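## Task

White is to play: make one move that checkmates Black. Apart from the squares that move changes, every square must hold exactly what it held at the start. All pieces on the board must finish standing upright and lying wholly within their squares, and the result only counts if it stays that way without the robot holding anything in place.

## Robot and tools

Robot: two arms, left_arm and right_arm, each ending in a two-finger gripper. Each arm has a wrist camera: cam_left_wrist and cam_right_wrist, both 504x504 fisheye images. A chess position is set up on the table. Now and then something tugs briefly on a held part, so grip firmly. Nothing may leave the table.

Frame: one shared scene frame for both arms. Origin is on the table surface midway between the arms. +x points out over the table, +z points up, and left_arm sits on the +y side. The arm names do not tell you which side of an image you are seeing. Printed hand positions can be a little off, especially when an arm reaches far.

Gripper geometry: fingers point along the gripper's +z axis and close along its x axis. The reported end_effector_position is the point midway between the pads. Fingertips extend 17.5 mm past that point. A flat block juts out about 9 cm toward the gripper's -y axis and rotates with it, so watch it near pieces.

The command row (used by both execute_actions and move): always 20 plain numbers, even if one arm stays still. First ten are left_arm: x, y, z, qw, qx, qy, qz, gripper position, force_limit, speed. Next ten are the same for right_arm. x, y, z are an absolute target position for that gripper in metres in the scene frame; qw, qx, qy, qz are an absolute target orientation quaternion, w first, in the scene frame. This is a pose, not an offset. Gripper position: +1 fully open (50 mm gap), about -0.65 pads touching, -1 means close until something blocks the fingers. force_limit from -1 to +1 maps to roughly 20 N, 102 N, 185 N per pad (actual grip may exceed by about 17 %). speed from -1 to +1 maps to 20, 85, 150 mm/s of gap change. To leave an arm alone, resend its last pose exactly (position and quaternion from the last result before it stopped) and its gripper's last three numbers; a 0 is a real command. To keep orientation steady, repeat the same target quaternion in every row rather than copying the drifted reported one.

execute_actions: argument actions is a list with at most one item. Empty list just returns the state. An action item has rows (1 to 15 rows of 20 numbers) and optional steps (up to 15, each 1/30 s); rows are applied one per step, the final row repeated if needed. A wait item has only steps (up to 300), counted from the previous result. Optional pictures boolean. A call is refused, with nothing sent, if a target lies more than 0.6 m from that arm's last reported position along any gripper axis. Each step the command is also clipped to 70 mm and 16 degrees from the measured pose, so long motions need several calls; check the result's pose and the Hand target line.

move: target is one 20-number row (absolute poses as above). speed is path top speed in m/s, 0.002 to 0.5, default 0.25; turning is limited to twice that in rad/s. Both grippers travel straight lines that finish together, lasting 0.5 to 10 s; anything longer is cut short at 10 s. Paths ignore obstacles and the other arm, and the gripper may lag or overshoot. Finger numbers are sent at the start. The result adds a move: line with the ending (done, off_target, moving, held, fault) and limits (paced means the pose was clipped; held means a clearance check blocked steps, after which the arm may speed up), plus each gripper's distance from its target.

wait: seconds from 0 to 10; the robot gets nothing new.

zoom_image: camera (cam_left_wrist or cam_right_wrist) and region [x0, y0, x1, y1] in image pixels, origin top-left, at most 504 by 504; gives a closer look at the latest image. Use it to read board edge labels and piece identities.

finished_scene: scene = number of the current scene. Irreversible; the result tells whether the goal was met and gives the next task.

Reading results: the state line shows each arm's pose and velocities. HELD marks steps where a clearance check withheld your row; pose unreachable names the affected arm. object_status: 0 moving, 1 stopped while opening, 2 stopped while closing (a grip), 3 at requested position or pads met (usually nothing held). After closing with -1, confirm status 2. A new position value resets status to 0 until the fingers settle; new force_limit or speed only apply after a position change of 0.01 or more. With force_limit -1 the status stays 2 even if the piece slips out. Opening gap is about (250 - position_measured) x 0.202 mm. Flange force is an approximate external force including held weight.

Cautions: arms are stiff, so aiming even slightly past a contact can trigger a fault. A joint torque reaching its load limit (waist and shoulder 309, elbow 145, forearm roll, wrist pitch and wrist roll 40.9 N m) or any outside force of 144 N stops that arm for 10 seconds and skips the rest of the call. Keep the arms from striking each other. Faster touches hit harder. Holding loads heats motors; a MOTOR HOT warning precedes an OVER-TEMPERATURE FAULT that brakes the arm. Approach pieces from above slowly, grip near the base of the piece, lift clear of neighbours, place it centred and upright, open the gripper, and retreat upward before finishing. If capturing, remove the captured piece from the board without knocking others or dropping it off the table.

Each tool is called after ">>>" as name(argument=value, ...), one argument or row to a line, values as JSON.

## Session

>>> execute_actions(
  actions=[],
)

Scene clock: 0.00 s of 4000.00 s.
left_arm: end_effector_position=(+0.7344, -0.0595, +0.1356) position_measured=3 object_status=3 end_effector_quat_wxyz=(+0.098, +0.959, +0.266, -0.017) end_effector_velocity=(-0.000, +0.000, -0.001) end_effector_angular_velocity=(+0.001, +0.002, +0.000) | right_arm: end_effector_position=(+0.5632, -0.5985, +0.3538) position_measured=3 object_status=3 end_effector_quat_wxyz=(+0.124, +0.897, -0.424, -0.030) end_effector_velocity=(+0.001, -0.000, -0.000) end_effector_angular_velocity=(-0.000, -0.001, +0.000)
Joint positions: left_arm=[-0.599  0.511  1.535 -0.179  0.969  0.484] | right_arm=[-0.164  0.152  1.619 -0.193  1.539  2.506]
Joint velocities: left_arm=[-0.     0.001 -0.    -0.     0.001 -0.   ] | right_arm=[-0.     0.001 -0.    -0.    -0.002 -0.   ]
Flange force (N, the push that the arm receives, along the gripper's own x y z axes): no reading
Hand target (left_arm): +0.734, -0.059, +0.136; +0.098, +0.959, +0.266, -0.017
Hand target (right_arm): +0.563, -0.598, +0.354; +0.124, +0.897, -0.424, -0.030

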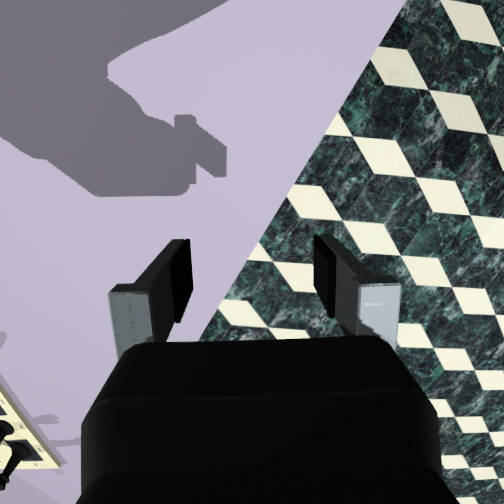

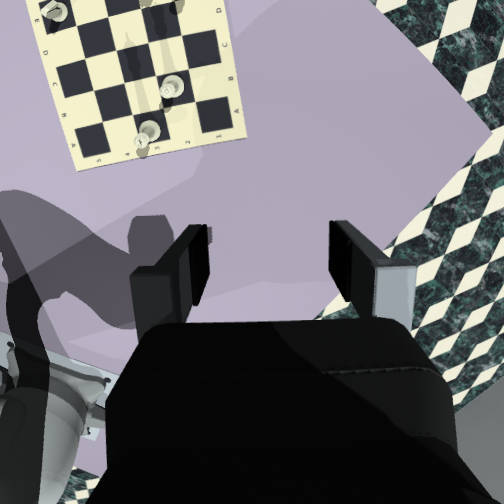

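>>> move(
  target=[0.55,0.2,0.35,0,1,0,0,1,0,0, 0.6,-0.45,0.42,0,1,0,0,1,0,0],
)

Scene clock: 12.23 s of 4000.00 s.
left_arm: end_effector_position=(+0.5494, +0.2001, +0.3494) position_measured=3 object_status=3 end_effector_quat_wxyz=(-0.000, +1.000, -0.000, -0.000) end_effector_velocity=(-0.000, +0.000, +0.001) end_effector_angular_velocity=(+0.001, -0.000, -0.001) | right_arm: end_effector_position=(+0.5997, -0.4499, +0.4200) position_measured=3 object_status=3 end_effector_quat_wxyz=(+0.000, +1.000, +0.000, -0.000) end_effector_velocity=(+0.001, -0.000, -0.001) end_effector_angular_velocity=(-0.000, +0.000, -0.002)
Joint positions: left_arm=[-0.519 -0.019  1.804  0.     1.356  1.014] | right_arm=[-0.043  0.166  1.476 -0.     1.499  1.719]
Joint velocities: left_arm=[-0.    -0.001 -0.     0.001  0.002  0.001] | right_arm=[-0.001  0.002 -0.    -0.    -0.001  0.001]
Flange force (N, the push that the arm receives, along the gripper's own x y z axes): left_arm=[-1.3 -1.1 -1.3] | right_arm=[-0.7 -0.5 -1.9]
Hand target (left_arm): +0.549, +0.200, +0.349; -0.000, +1.000, -0.000, -0.000
Hand target (right_arm): +0.600, -0.450, +0.420; +0.000, +1.000, +0.000, -0.000
Off the commanded pose (left_arm): 0.001 m, 0 deg.
Off the commanded pose (right_arm): 0.000 m, 0 deg.
After step 90, 7.00 s passed at rest.
move: done

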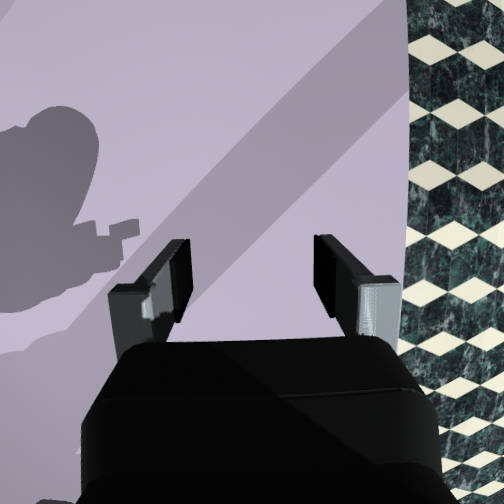

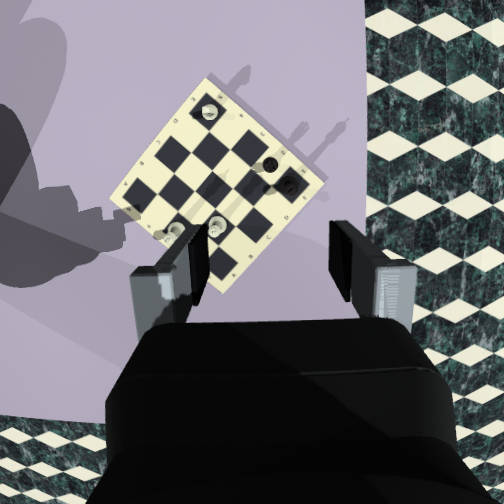

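>>> zoom_image(
  camera="cam_right_wrist",
  region=[100, 60, 360, 300],
)

Region (100, 60, 360, 300) of cam_right_wrist's 504x504 image, scaled by 1.938, with more detail than that image has; it fills the top 465 rows of this view, and the rest is white.

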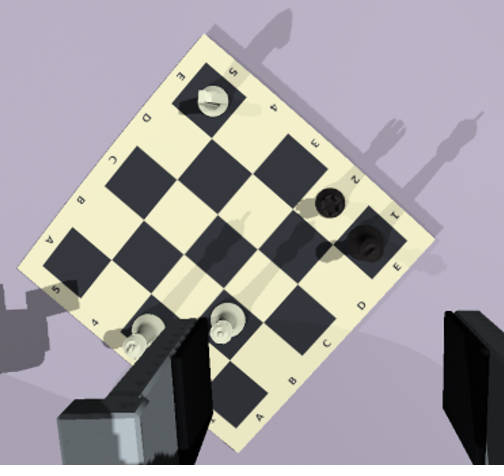

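>>> move(
  target=[0.55,0.2,0.35,0,1,0,0,1,0,0, 0.56,-0.53,0.3,0,1,0,0,1,0,0],
)

>>> zoom_image(
  camera="cam_right_wrist",
  region=[100, 0, 420, 260],
)

Scene clock: 30.47 s of 4000.00 s.
left_arm: end_effector_position=(+0.5500, +0.2000, +0.3500) position_measured=3 object_status=3 end_effector_quat_wxyz=(-0.000, +1.000, -0.000, +0.000) end_effector_velocity=(-0.000, +0.001, -0.000) end_effector_angular_velocity=(+0.000, +0.001, +0.001) | right_arm: end_effector_position=(+0.5602, -0.5301, +0.3001) position_measured=3 object_status=3 end_effector_quat_wxyz=(-0.000, +1.000, -0.000, +0.000) end_effector_velocity=(-0.000, -0.000, -0.001) end_effector_angular_velocity=(+0.001, +0.002, -0.001)
Joint positions: left_arm=[-0.518 -0.018  1.803  0.     1.357  1.014] | right_arm=[-0.164  0.121  1.747  0.     1.273  1.599]
Joint velocities: left_arm=[ 0.001  0.     0.001 -0.     0.    -0.   ] | right_arm=[-0.001  0.001  0.001  0.001 -0.001 -0.   ]
Flange force (N, the push that the arm receives, along the gripper's own x y z axes): left_arm=[-4.3 -4.0 -0.6] | right_arm=[-1.2 -1.6 -0.4]
Hand target (left_arm): +0.550, +0.200, +0.350; -0.000, +1.000, -0.000, +0.000
Hand target (right_arm): +0.560, -0.530, +0.300; -0.000, +1.000, -0.000, +0.000
Off the commanded pose (left_arm): 0.000 m, 0 deg.
Off the commanded pose (right_arm): 0.000 m, 0 deg.
After step 90, 14.27 s passed at rest.
move: done

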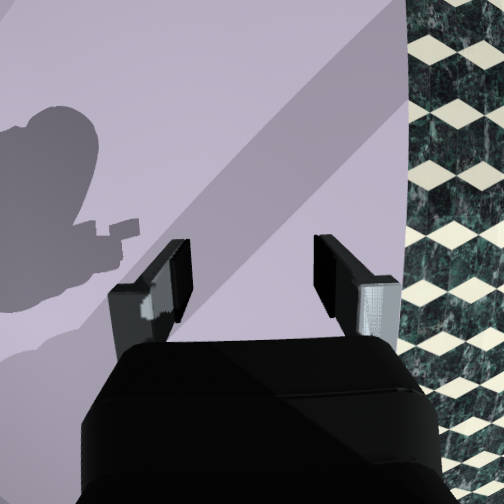

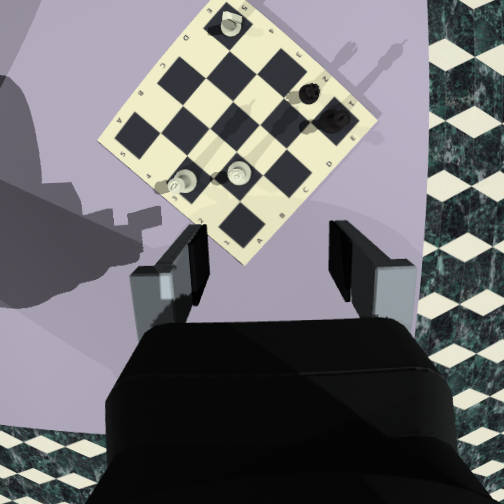

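Region (100, 0, 420, 260) of cam_right_wrist's 504x504 image, scaled by 1.575, with more detail than that image has; it fills the top 410 rows of this view, and the rest is white.

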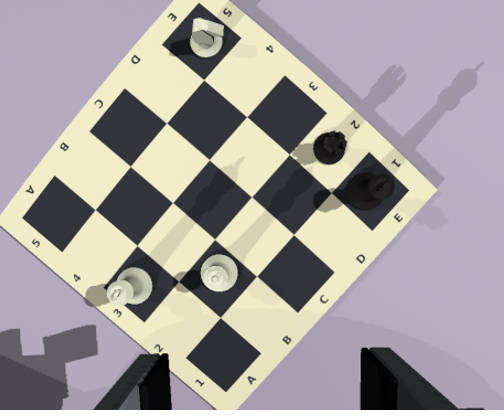

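>>> move(
  target=[0.55,0.2,0.35,0,1,0,0,1,0,0, 0.525,-0.514,0.16,0,0.937,-0.35,0,1,0,0],
)

Scene clock: 60.77 s of 4000.00 s.
left_arm: end_effector_position=(+0.5500, +0.2000, +0.3500) position_measured=3 object_status=3 end_effector_quat_wxyz=(-0.000, +1.000, +0.000, -0.000) end_effector_velocity=(-0.000, +0.000, -0.000) end_effector_angular_velocity=(+0.001, +0.001, +0.000) | right_arm: end_effector_position=(+0.5250, -0.5141, +0.1600) position_measured=3 object_status=3 end_effector_quat_wxyz=(+0.000, +0.937, -0.350, +0.000) end_effector_velocity=(-0.001, -0.000, -0.000) end_effector_angular_velocity=(-0.000, +0.002, -0.000)
Joint positions: left_arm=[-0.518 -0.018  1.803 -0.     1.357  1.014] | right_arm=[-0.122  0.145  1.996 -0.     1.     2.357]
Joint velocities: left_arm=[-0.     0.     0.001 -0.     0.001 -0.   ] | right_arm=[-0.    -0.     0.    -0.     0.002  0.   ]
Flange force (N, the push that the arm receives, along the gripper's own x y z axes): left_arm=[0.2 -2.5 0.2] | right_arm=[-1.5 0.5 -1.7]
Hand target (left_arm): +0.550, +0.200, +0.350; +0.000, +1.000, +0.000, +0.000
Hand target (right_arm): +0.525, -0.514, +0.160; +0.000, +0.937, -0.350, +0.000
Off the commanded pose (left_arm): 0.000 m, 0 deg.
Off the commanded pose (right_arm): 0.000 m, 0 deg.
After step 90, 25.53 s passed at rest.
move: done

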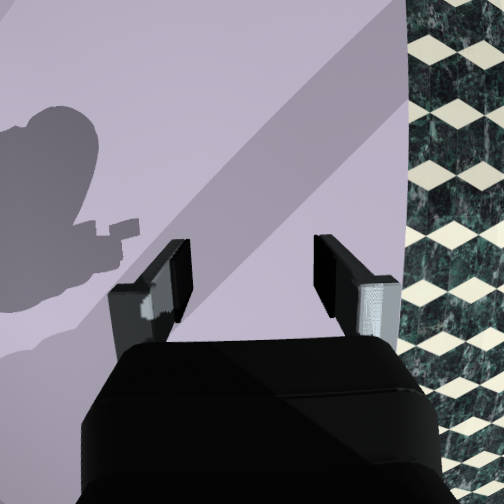

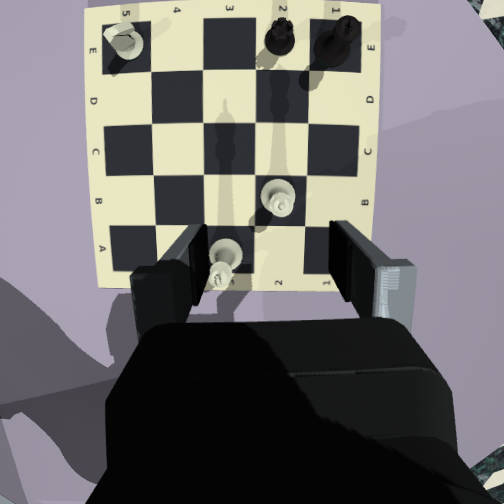

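>>> zoom_image(
  camera="cam_right_wrist",
  region=[170, 160, 370, 320],
)

Region (170, 160, 370, 320) of cam_right_wrist's 504x504 image, scaled by 2.520, with more detail than that image has; it fills the top 403 rows of this view, and the rest is white.

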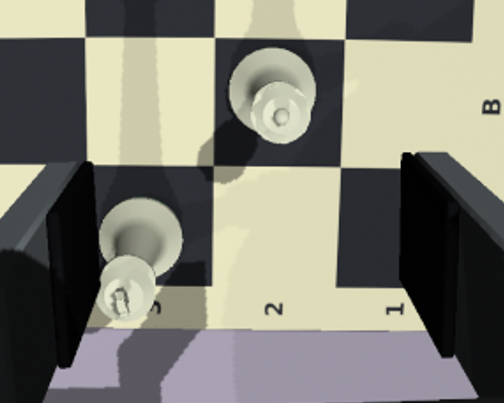

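>>> move(
  target=[0.55,0.2,0.35,0,1,0,0,1,0,0, 0.5347,-0.5158,0.105,0,0.937,-0.35,0,0.6,-0.8,0],
  speed=0.1,
)

>>> zoom_image(
  camera="cam_right_wrist",
  region=[150, 120, 400, 320],
)

Scene clock: 89.33 s of 4000.00 s.
left_arm: end_effector_position=(+0.5500, +0.2000, +0.3500) position_measured=3 object_status=3 end_effector_quat_wxyz=(-0.000, +1.000, -0.000, -0.000) end_effector_velocity=(-0.000, -0.000, -0.000) end_effector_angular_velocity=(+0.001, -0.000, -0.001) | right_arm: end_effector_position=(+0.5347, -0.5158, +0.1050) position_measured=63 object_status=3 end_effector_quat_wxyz=(+0.000, +0.937, -0.350, +0.000) end_effector_velocity=(+0.000, +0.000, +0.001) end_effector_angular_velocity=(+0.000, -0.002, -0.002)
Joint positions: left_arm=[-0.518 -0.018  1.803 -0.     1.357  1.014] | right_arm=[-0.126  0.216  2.029 -0.     0.896  2.352]
Joint velocities: left_arm=[-0.001 -0.     0.     0.001 -0.    -0.   ] | right_arm=[ 0.    -0.001 -0.001  0.    -0.     0.001]
Flange force (N, the push that the arm receives, along the gripper's own x y z axes): left_arm=[-1.0 -2.6 0.3] | right_arm=[0.6 -0.8 -1.4]
Hand target (left_arm): +0.550, +0.200, +0.350; -0.000, +1.000, -0.000, -0.000
Hand target (right_arm): +0.535, -0.516, +0.105; +0.000, +0.937, -0.350, +0.000
Off the commanded pose (left_arm): 0.000 m, 0 deg.
Off the commanded pose (right_arm): 0.000 m, 0 deg.
After step 90, 24.70 s passed at rest.
move: done

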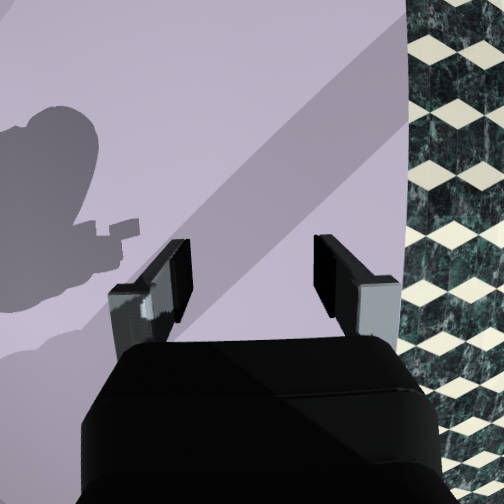

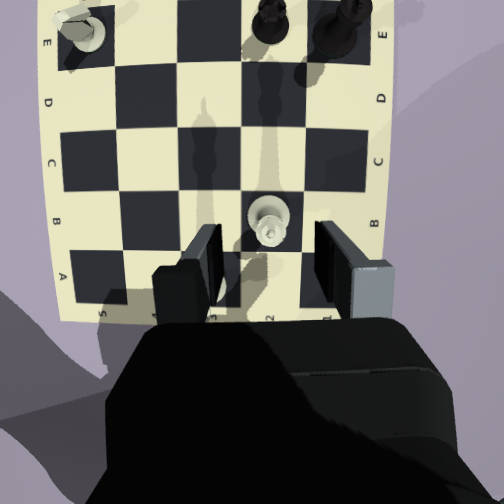

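Region (150, 120, 400, 320) of cam_right_wrist's 504x504 image, scaled by 2.016, with more detail than that image has; it fills the top 403 rows of this view, and the rest is white.

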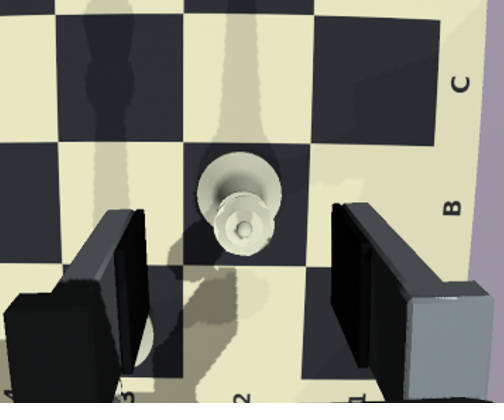

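>>> move(
  target=[0.55,0.2,0.35,0,1,0,0,1,0,0, 0.5355,-0.5165,0.07,0,0.937,-0.35,0,0.6,-0.8,0],
  speed=0.05,
)

>>> zoom_image(
  camera="cam_right_wrist",
  region=[150, 120, 400, 320],
)

Scene clock: 96.53 s of 4000.00 s.
left_arm: end_effector_position=(+0.5500, +0.2000, +0.3500) position_measured=3 object_status=3 end_effector_quat_wxyz=(-0.000, +1.000, +0.000, -0.000) end_effector_velocity=(-0.000, +0.000, -0.000) end_effector_angular_velocity=(-0.000, +0.001, +0.001) | right_arm: end_effector_position=(+0.5355, -0.5165, +0.0700) position_measured=63 object_status=3 end_effector_quat_wxyz=(+0.000, +0.937, -0.350, +0.000) end_effector_velocity=(+0.000, -0.000, +0.000) end_effector_angular_velocity=(-0.000, -0.001, +0.001)
Joint positions: left_arm=[-0.518 -0.018  1.803 -0.     1.357  1.014] | right_arm=[-0.127  0.259  2.055 -0.     0.828  2.351]
Joint velocities: left_arm=[ 0.001  0.     0.    -0.001  0.    -0.   ] | right_arm=[ 0.    -0.    -0.    -0.001 -0.001 -0.001]
Flange force (N, the push that the arm receives, along the gripper's own x y z axes): left_arm=[-3.0 1.5 -1.2] | right_arm=[0.0 0.0 -1.4]
Hand target (left_arm): +0.550, +0.200, +0.350; -0.000, +1.000, +0.000, -0.000
Hand target (right_arm): +0.536, -0.517, +0.070; +0.000, +0.937, -0.350, +0.000
Off the commanded pose (left_arm): 0.000 m, 0 deg.
Off the commanded pose (right_arm): 0.000 m, 0 deg.
After step 90, 3.23 s passed at rest.
move: done

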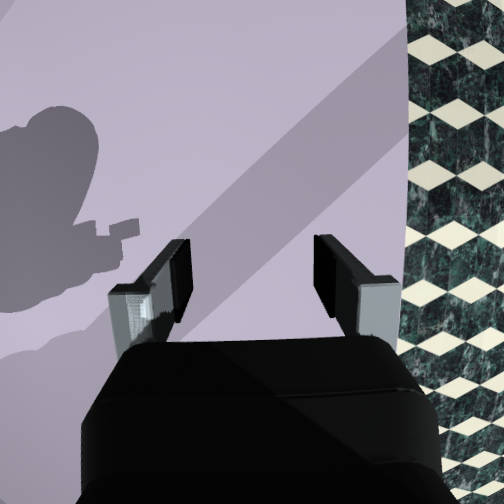

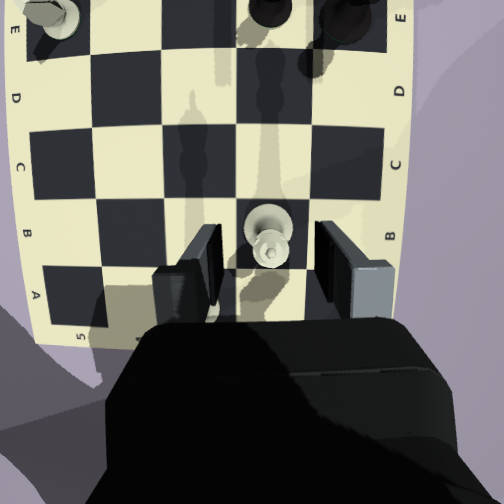

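Region (150, 120, 400, 320) of cam_right_wrist's 504x504 image, scaled by 2.016, with more detail than that image has; it fills the top 403 rows of this view, and the rest is white.

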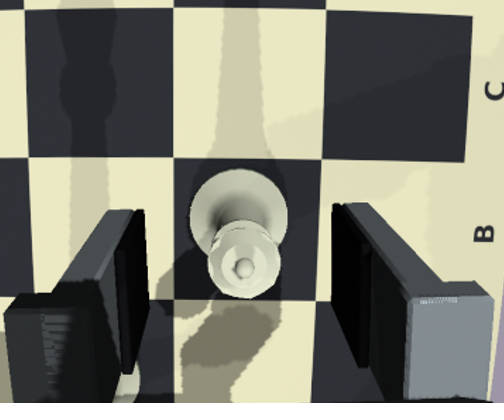

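>>> move(
  target=[0.55,0.2,0.35,0,1,0,0,1,0,0, 0.5345,-0.5183,0.046,0,0.937,-0.35,0,0.6,-0.8,0],
  speed=0.04,
)

>>> zoom_image(
  camera="cam_right_wrist",
  region=[150, 80, 450, 320],
)

Scene clock: 107.83 s of 4000.00 s.
left_arm: end_effector_position=(+0.5500, +0.2000, +0.3500) position_measured=3 object_status=3 end_effector_quat_wxyz=(-0.000, +1.000, -0.000, -0.000) end_effector_velocity=(-0.000, +0.000, -0.000) end_effector_angular_velocity=(+0.001, +0.000, -0.001) | right_arm: end_effector_position=(+0.5345, -0.5183, +0.0460) position_measured=63 object_status=3 end_effector_quat_wxyz=(+0.000, +0.937, -0.350, +0.000) end_effector_velocity=(-0.000, +0.000, +0.000) end_effector_angular_velocity=(+0.000, -0.001, +0.000)
Joint positions: left_arm=[-0.518 -0.018  1.803 -0.     1.357  1.014] | right_arm=[-0.13   0.287  2.073 -0.     0.781  2.348]
Joint velocities: left_arm=[-0.001  0.     0.     0.001  0.001  0.   ] | right_arm=[ 0.    -0.001  0.     0.001 -0.001 -0.001]
Flange force (N, the push that the arm receives, along the gripper's own x y z axes): left_arm=[-2.5 -3.7 -0.2] | right_arm=[-1.3 -0.6 -2.1]
Hand target (left_arm): +0.550, +0.200, +0.350; -0.000, +1.000, -0.000, -0.000
Hand target (right_arm): +0.535, -0.518, +0.046; +0.000, +0.937, -0.350, +0.000
Off the commanded pose (left_arm): 0.000 m, 0 deg.
Off the commanded pose (right_arm): 0.000 m, 0 deg.
After step 90, 7.43 s passed at rest.
move: done

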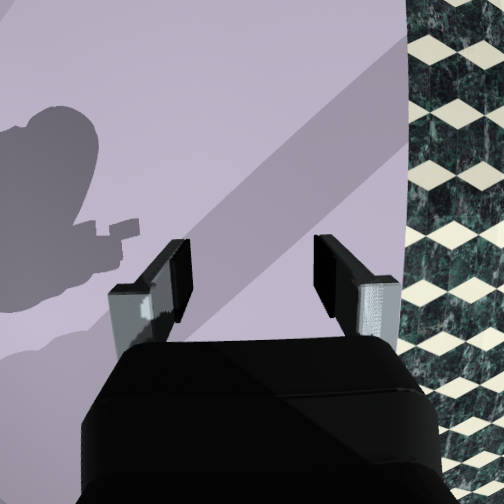

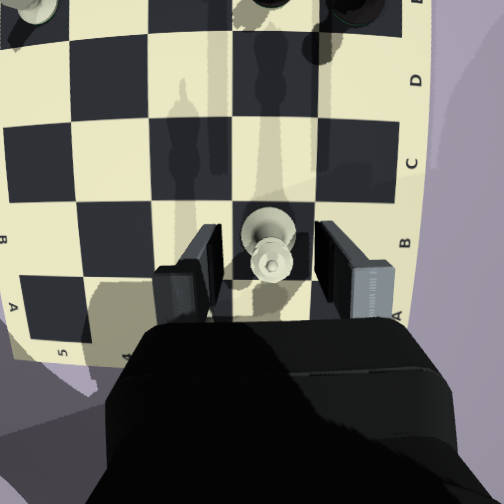

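Region (150, 80, 450, 320) of cam_right_wrist's 504x504 image, scaled by 1.680, with more detail than that image has; it fills the top 403 rows of this view, and the rest is white.

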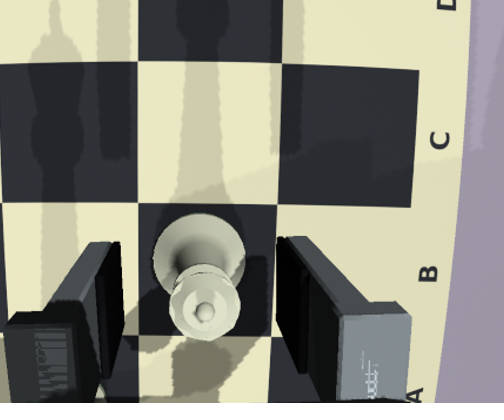

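>>> move(
  target=[0.55,0.2,0.35,0,1,0,0,1,0,0, 0.5345,-0.5183,0.046,0,0.937,-0.35,0,-1,-0.6,-0.7],
)

>>> move(
  target=[0.55,0.2,0.35,0,1,0,0,1,0,0, 0.5345,-0.5183,0.06,0,0.937,-0.35,0,-1,-0.6,-0.7],
  speed=0.03,
)

>>> move(
  target=[0.55,0.2,0.35,0,1,0,0,1,0,0, 0.5909,-0.5183,0.056,0,0.937,-0.35,0,-1,-0.6,-0.7],
  speed=0.06,
)

>>> zoom_image(
  camera="cam_right_wrist",
  region=[150, 120, 400, 320],
)

Scene clock: 121.20 s of 4000.00 s.
left_arm: end_effector_position=(+0.5500, +0.2000, +0.3500) position_measured=3 object_status=3 end_effector_quat_wxyz=(-0.000, +1.000, -0.000, -0.000) end_effector_velocity=(-0.000, -0.000, -0.000) end_effector_angular_velocity=(+0.000, -0.000, -0.000) | right_arm: end_effector_position=(+0.5345, -0.5183, +0.0460) position_measured=186 object_status=2 end_effector_quat_wxyz=(-0.000, +0.937, -0.350, +0.000) end_effector_velocity=(-0.000, -0.000, -0.000) end_effector_angular_velocity=(-0.000, +0.001, -0.000)
Joint positions: left_arm=[-0.518 -0.018  1.803 -0.     1.357  1.014] | right_arm=[-0.13   0.287  2.073  0.     0.781  2.348]
Joint velocities: left_arm=[-0. -0.  0.  0.  0. -0.] | right_arm=[-0.001 -0.     0.    -0.     0.    -0.   ]
Flange force (N, the push that the arm receives, along the gripper's own x y z axes): left_arm=[-1.9 -3.1 0.0] | right_arm=[0.2 2.2 -2.0]
Hand target (left_arm): +0.550, +0.200, +0.350; -0.000, +1.000, +0.000, -0.000
Hand target (right_arm): +0.534, -0.518, +0.046; -0.000, +0.937, -0.350, +0.000
Off the commanded pose (left_arm): 0.000 m, 0 deg.
Off the commanded pose (right_arm): 0.000 m, 0 deg.
After step 90, 9.50 s passed at rest.
move: done

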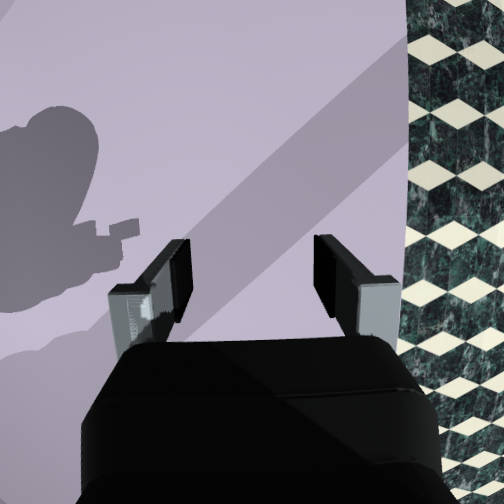

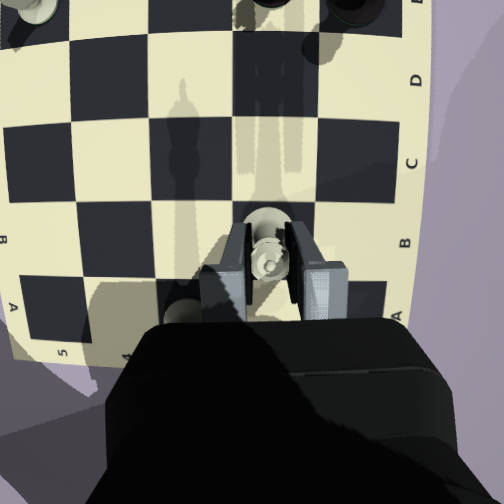

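Scene clock: 121.93 s of 4000.00 s.
left_arm: end_effector_position=(+0.5500, +0.2000, +0.3500) position_measured=3 object_status=3 end_effector_quat_wxyz=(-0.000, +1.000, +0.000, -0.000) end_effector_velocity=(-0.000, -0.000, -0.000) end_effector_angular_velocity=(+0.000, -0.000, -0.001) | right_arm: end_effector_position=(+0.5345, -0.5183, +0.0600) position_measured=186 object_status=2 end_effector_quat_wxyz=(-0.000, +0.937, -0.350, -0.000) end_effector_velocity=(+0.001, -0.000, +0.001) end_effector_angular_velocity=(-0.000, -0.002, -0.001)
Joint positions: left_arm=[-0.518 -0.018  1.803 -0.     1.357  1.014] | right_arm=[-0.13   0.269  2.064  0.     0.808  2.348]
Joint velocities: left_arm=[-0.     0.     0.001  0.    -0.001  0.   ] | right_arm=[-0.    -0.001 -0.001 -0.    -0.     0.   ]
Flange force (N, the push that the arm receives, along the gripper's own x y z axes): left_arm=[-1.1 -1.8 0.1] | right_arm=[-0.4 0.5 -2.8]
Hand target (left_arm): +0.550, +0.200, +0.350; -0.000, +1.000, -0.000, -0.000
Hand target (right_arm): +0.535, -0.518, +0.060; -0.000, +0.937, -0.350, -0.000
Off the commanded pose (left_arm): 0.000 m, 0 deg.
Off the commanded pose (right_arm): 0.000 m, 0 deg.
move: done

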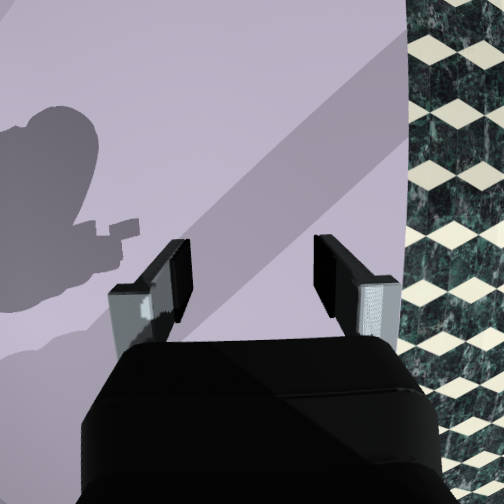

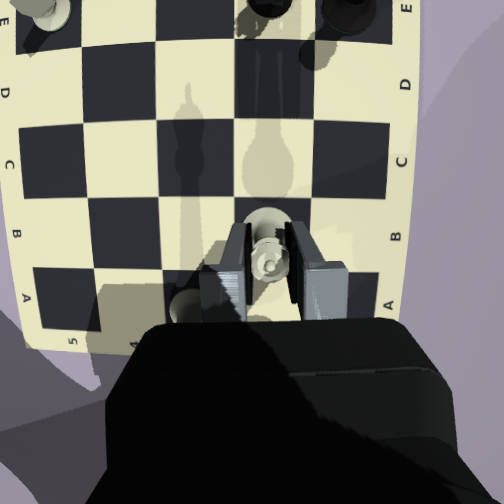

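Scene clock: 123.13 s of 4000.00 s.
left_arm: end_effector_position=(+0.5500, +0.2000, +0.3500) position_measured=3 object_status=3 end_effector_quat_wxyz=(-0.000, +1.000, +0.000, -0.000) end_effector_velocity=(-0.000, -0.001, +0.000) end_effector_angular_velocity=(-0.001, +0.000, -0.001) | right_arm: end_effector_position=(+0.5909, -0.5182, +0.0559) position_measured=186 object_status=2 end_effector_quat_wxyz=(-0.000, +0.937, -0.350, -0.000) end_effector_velocity=(+0.000, -0.000, -0.000) end_effector_angular_velocity=(-0.000, -0.000, -0.000)
Joint positions: left_arm=[-0.518 -0.018  1.803 -0.     1.357  1.014] | right_arm=[-0.136  0.348  1.96   0.     0.834  2.342]
Joint velocities: left_arm=[-0.001 -0.     0.    -0.001 -0.     0.   ] | right_arm=[-0.     0.    -0.001 -0.001 -0.     0.   ]
Flange force (N, the push that the arm receives, along the gripper's own x y z axes): left_arm=[-4.5 -1.7 -1.4] | right_arm=[0.5 0.4 -1.1]
Hand target (left_arm): +0.550, +0.200, +0.350; -0.000, +1.000, +0.000, -0.000
Hand target (right_arm): +0.591, -0.518, +0.056; -0.000, +0.937, -0.350, -0.000
Off the commanded pose (left_arm): 0.000 m, 0 deg.
Off the commanded pose (right_arm): 0.000 m, 0 deg.
move: done

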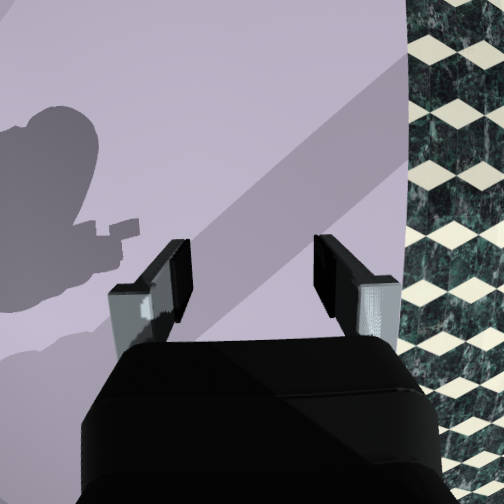

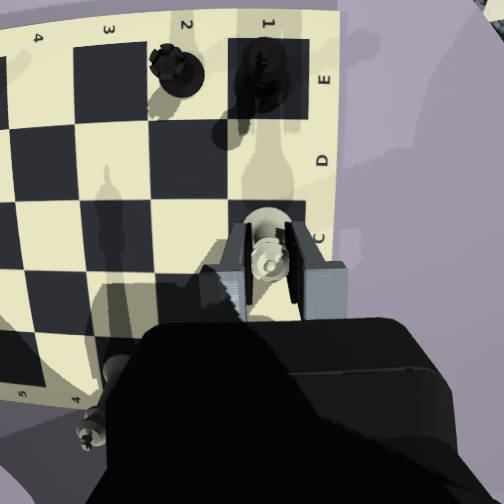

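Region (150, 120, 400, 320) of cam_right_wrist's 504x504 image, scaled by 2.016, with more detail than that image has; it fills the top 403 rows of this view, and the rest is white.

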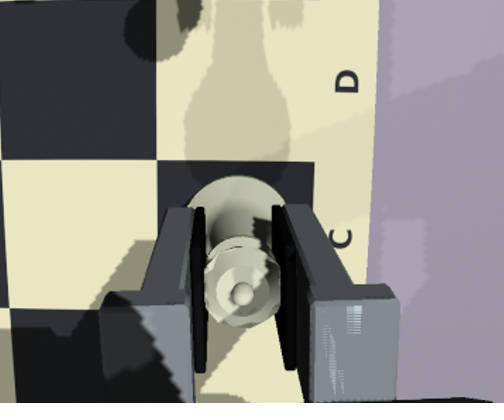

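>>> move(
  target=[0.55,0.2,0.35,0,1,0,0,1,0,0, 0.5883,-0.5213,0.0475,0,0.937,-0.35,0,-1,-0.6,-0.7],
  speed=0.01,
)

>>> move(
  target=[0.55,0.2,0.35,0,1,0,0,1,0,0, 0.5883,-0.5213,0.0465,0,0.937,-0.35,0,-1,-0.6,-0.7],
  speed=0.003,
)

Scene clock: 130.50 s of 4000.00 s.
left_arm: end_effector_position=(+0.5500, +0.2000, +0.3500) position_measured=3 object_status=3 end_effector_quat_wxyz=(-0.000, +1.000, +0.000, -0.000) end_effector_velocity=(-0.000, -0.001, +0.001) end_effector_angular_velocity=(-0.002, -0.002, -0.001) | right_arm: end_effector_position=(+0.5883, -0.5213, +0.0475) position_measured=186 object_status=2 end_effector_quat_wxyz=(+0.000, +0.937, -0.350, +0.000) end_effector_velocity=(+0.001, +0.000, +0.001) end_effector_angular_velocity=(+0.000, -0.002, -0.001)
Joint positions: left_arm=[-0.518 -0.018  1.803 -0.     1.357  1.014] | right_arm=[-0.141  0.354  1.971 -0.     0.817  2.337]
Joint velocities: left_arm=[-0.001 -0.001 -0.    -0.001 -0.001 -0.   ] | right_arm=[ 0.    -0.    -0.001  0.    -0.001  0.001]
Flange force (N, the push that the arm receives, along the gripper's own x y z axes): left_arm=[-0.8 -1.3 -0.7] | right_arm=[0.4 -1.0 -0.7]
Hand target (left_arm): +0.550, +0.200, +0.350; -0.000, +1.000, -0.000, -0.000
Hand target (right_arm): +0.588, -0.521, +0.047; +0.000, +0.937, -0.350, +0.000
Off the commanded pose (left_arm): 0.000 m, 0 deg.
Off the commanded pose (right_arm): 0.000 m, 0 deg.
After step 90, 3.20 s passed at rest.
move: done

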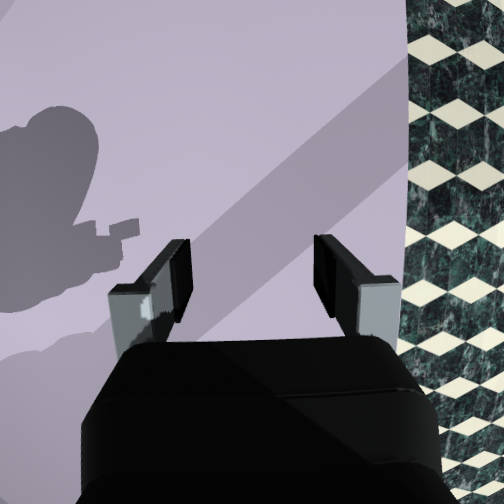

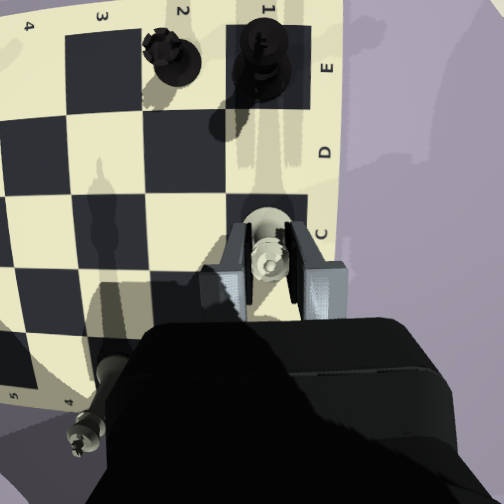

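Scene clock: 131.20 s of 4000.00 s.
left_arm: end_effector_position=(+0.5500, +0.2000, +0.3500) position_measured=3 object_status=3 end_effector_quat_wxyz=(-0.000, +1.000, +0.000, -0.000) end_effector_velocity=(-0.000, +0.001, -0.001) end_effector_angular_velocity=(+0.001, +0.002, +0.001) | right_arm: end_effector_position=(+0.5883, -0.5213, +0.0465) position_measured=186 object_status=2 end_effector_quat_wxyz=(+0.000, +0.937, -0.350, +0.000) end_effector_velocity=(-0.000, -0.000, +0.000) end_effector_angular_velocity=(-0.000, +0.000, -0.001)
Joint positions: left_arm=[-0.518 -0.018  1.803 -0.     1.357  1.014] | right_arm=[-0.141  0.355  1.971 -0.     0.815  2.337]
Joint velocities: left_arm=[ 0.001  0.001  0.001  0.     0.001 -0.   ] | right_arm=[ 0.    -0.     0.    -0.     0.     0.001]
Flange force (N, the push that the arm receives, along the gripper's own x y z axes): left_arm=[-0.5 -4.1 -0.5] | right_arm=[0.0 -1.4 -0.6]
Hand target (left_arm): +0.550, +0.200, +0.350; -0.000, +1.000, -0.000, -0.000
Hand target (right_arm): +0.588, -0.521, +0.046; +0.000, +0.937, -0.350, +0.000
Off the commanded pose (left_arm): 0.000 m, 0 deg.
Off the commanded pose (right_arm): 0.000 m, 0 deg.
move: done

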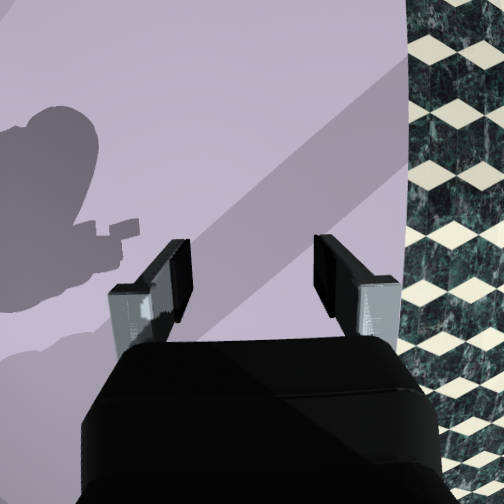

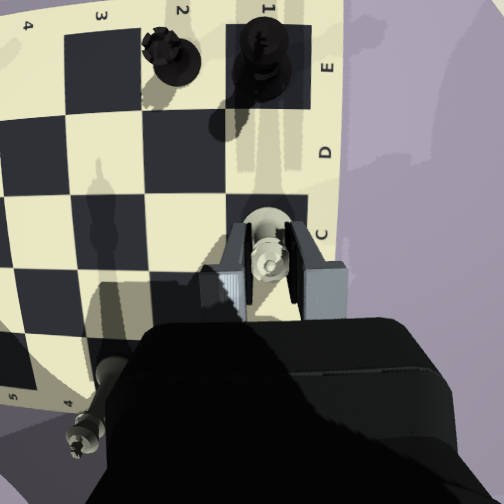

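>>> move(
  target=[0.55,0.2,0.35,0,1,0,0,1,0,0, 0.5883,-0.5213,0.046,0,0.937,-0.35,0,0.6,-0.6,-0.7],
  speed=0.003,
)

>>> move(
  target=[0.55,0.2,0.35,0,1,0,0,1,0,0, 0.5883,-0.5213,0.2,0,0.937,-0.35,0,0.6,-0.6,-0.7],
  speed=0.15,
)

Scene clock: 140.47 s of 4000.00 s.
left_arm: end_effector_position=(+0.5500, +0.2000, +0.3500) position_measured=3 object_status=3 end_effector_quat_wxyz=(-0.000, +1.000, +0.000, -0.000) end_effector_velocity=(+0.000, -0.000, +0.000) end_effector_angular_velocity=(-0.002, -0.001, +0.001) | right_arm: end_effector_position=(+0.5883, -0.5213, +0.0460) position_measured=63 object_status=3 end_effector_quat_wxyz=(+0.000, +0.937, -0.350, +0.000) end_effector_velocity=(+0.001, -0.000, +0.001) end_effector_angular_velocity=(-0.000, -0.002, +0.001)
Joint positions: left_arm=[-0.518 -0.018  1.803 -0.     1.357  1.014] | right_arm=[-0.141  0.356  1.972 -0.     0.814  2.337]
Joint velocities: left_arm=[ 0.001 -0.    -0.    -0.001 -0.001  0.   ] | right_arm=[ 0.    -0.001 -0.001 -0.    -0.001 -0.   ]
Flange force (N, the push that the arm receives, along the gripper's own x y z axes): left_arm=[-3.7 -2.5 -0.5] | right_arm=[0.3 -1.1 -1.6]
Hand target (left_arm): +0.550, +0.200, +0.350; -0.000, +1.000, -0.000, -0.000
Hand target (right_arm): +0.588, -0.521, +0.046; +0.000, +0.937, -0.350, +0.000
Off the commanded pose (left_arm): 0.000 m, 0 deg.
Off the commanded pose (right_arm): 0.000 m, 0 deg.
After step 90, 5.40 s passed at rest.
move: done

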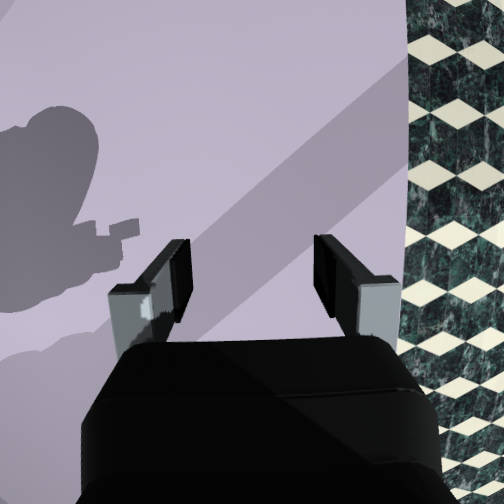

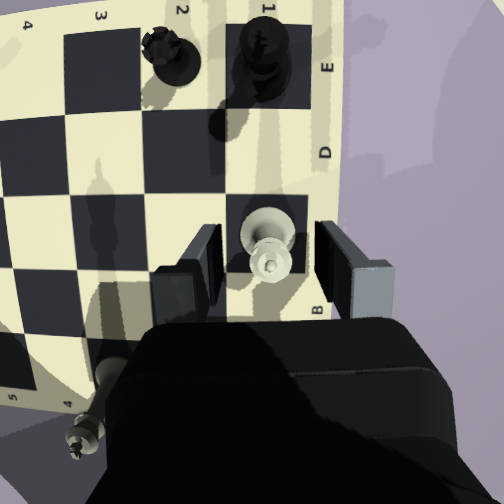

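Scene clock: 141.83 s of 4000.00 s.
left_arm: end_effector_position=(+0.5500, +0.2000, +0.3500) position_measured=3 object_status=3 end_effector_quat_wxyz=(-0.000, +1.000, +0.000, -0.000) end_effector_velocity=(+0.000, +0.000, +0.000) end_effector_angular_velocity=(-0.000, -0.002, +0.000) | right_arm: end_effector_position=(+0.5883, -0.5212, +0.2001) position_measured=63 object_status=3 end_effector_quat_wxyz=(-0.000, +0.937, -0.350, -0.000) end_effector_velocity=(+0.001, -0.000, +0.000) end_effector_angular_velocity=(-0.000, -0.000, +0.000)
Joint positions: left_arm=[-0.518 -0.018  1.803  0.     1.357  1.014] | right_arm=[-0.141  0.203  1.842  0.     1.096  2.337]
Joint velocities: left_arm=[ 0.001 -0.001  0.     0.001 -0.001  0.   ] | right_arm=[-0.     0.001 -0.001 -0.     0.    -0.   ]
Flange force (N, the push that the arm receives, along the gripper's own x y z axes): left_arm=[-0.7 -1.2 -0.3] | right_arm=[-0.4 -0.2 -1.6]
Hand target (left_arm): +0.550, +0.200, +0.350; -0.000, +1.000, -0.000, -0.000
Hand target (right_arm): +0.588, -0.521, +0.200; -0.000, +0.937, -0.350, -0.000
Off the commanded pose (left_arm): 0.000 m, 0 deg.
Off the commanded pose (right_arm): 0.000 m, 0 deg.
move: done

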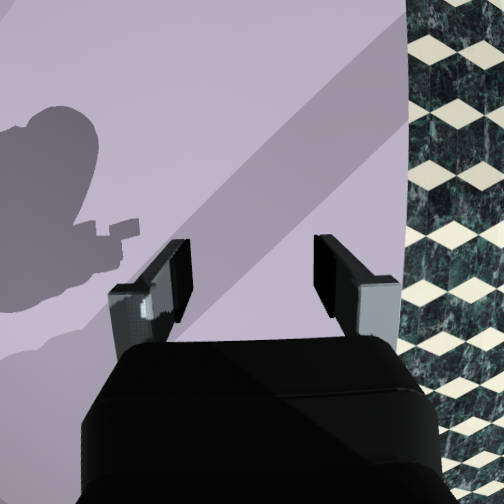

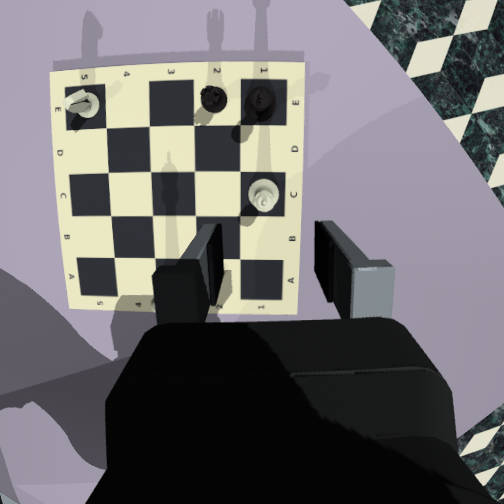

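>>> finished_scene(
  scene=1,
)

The scene is finished: the task was done.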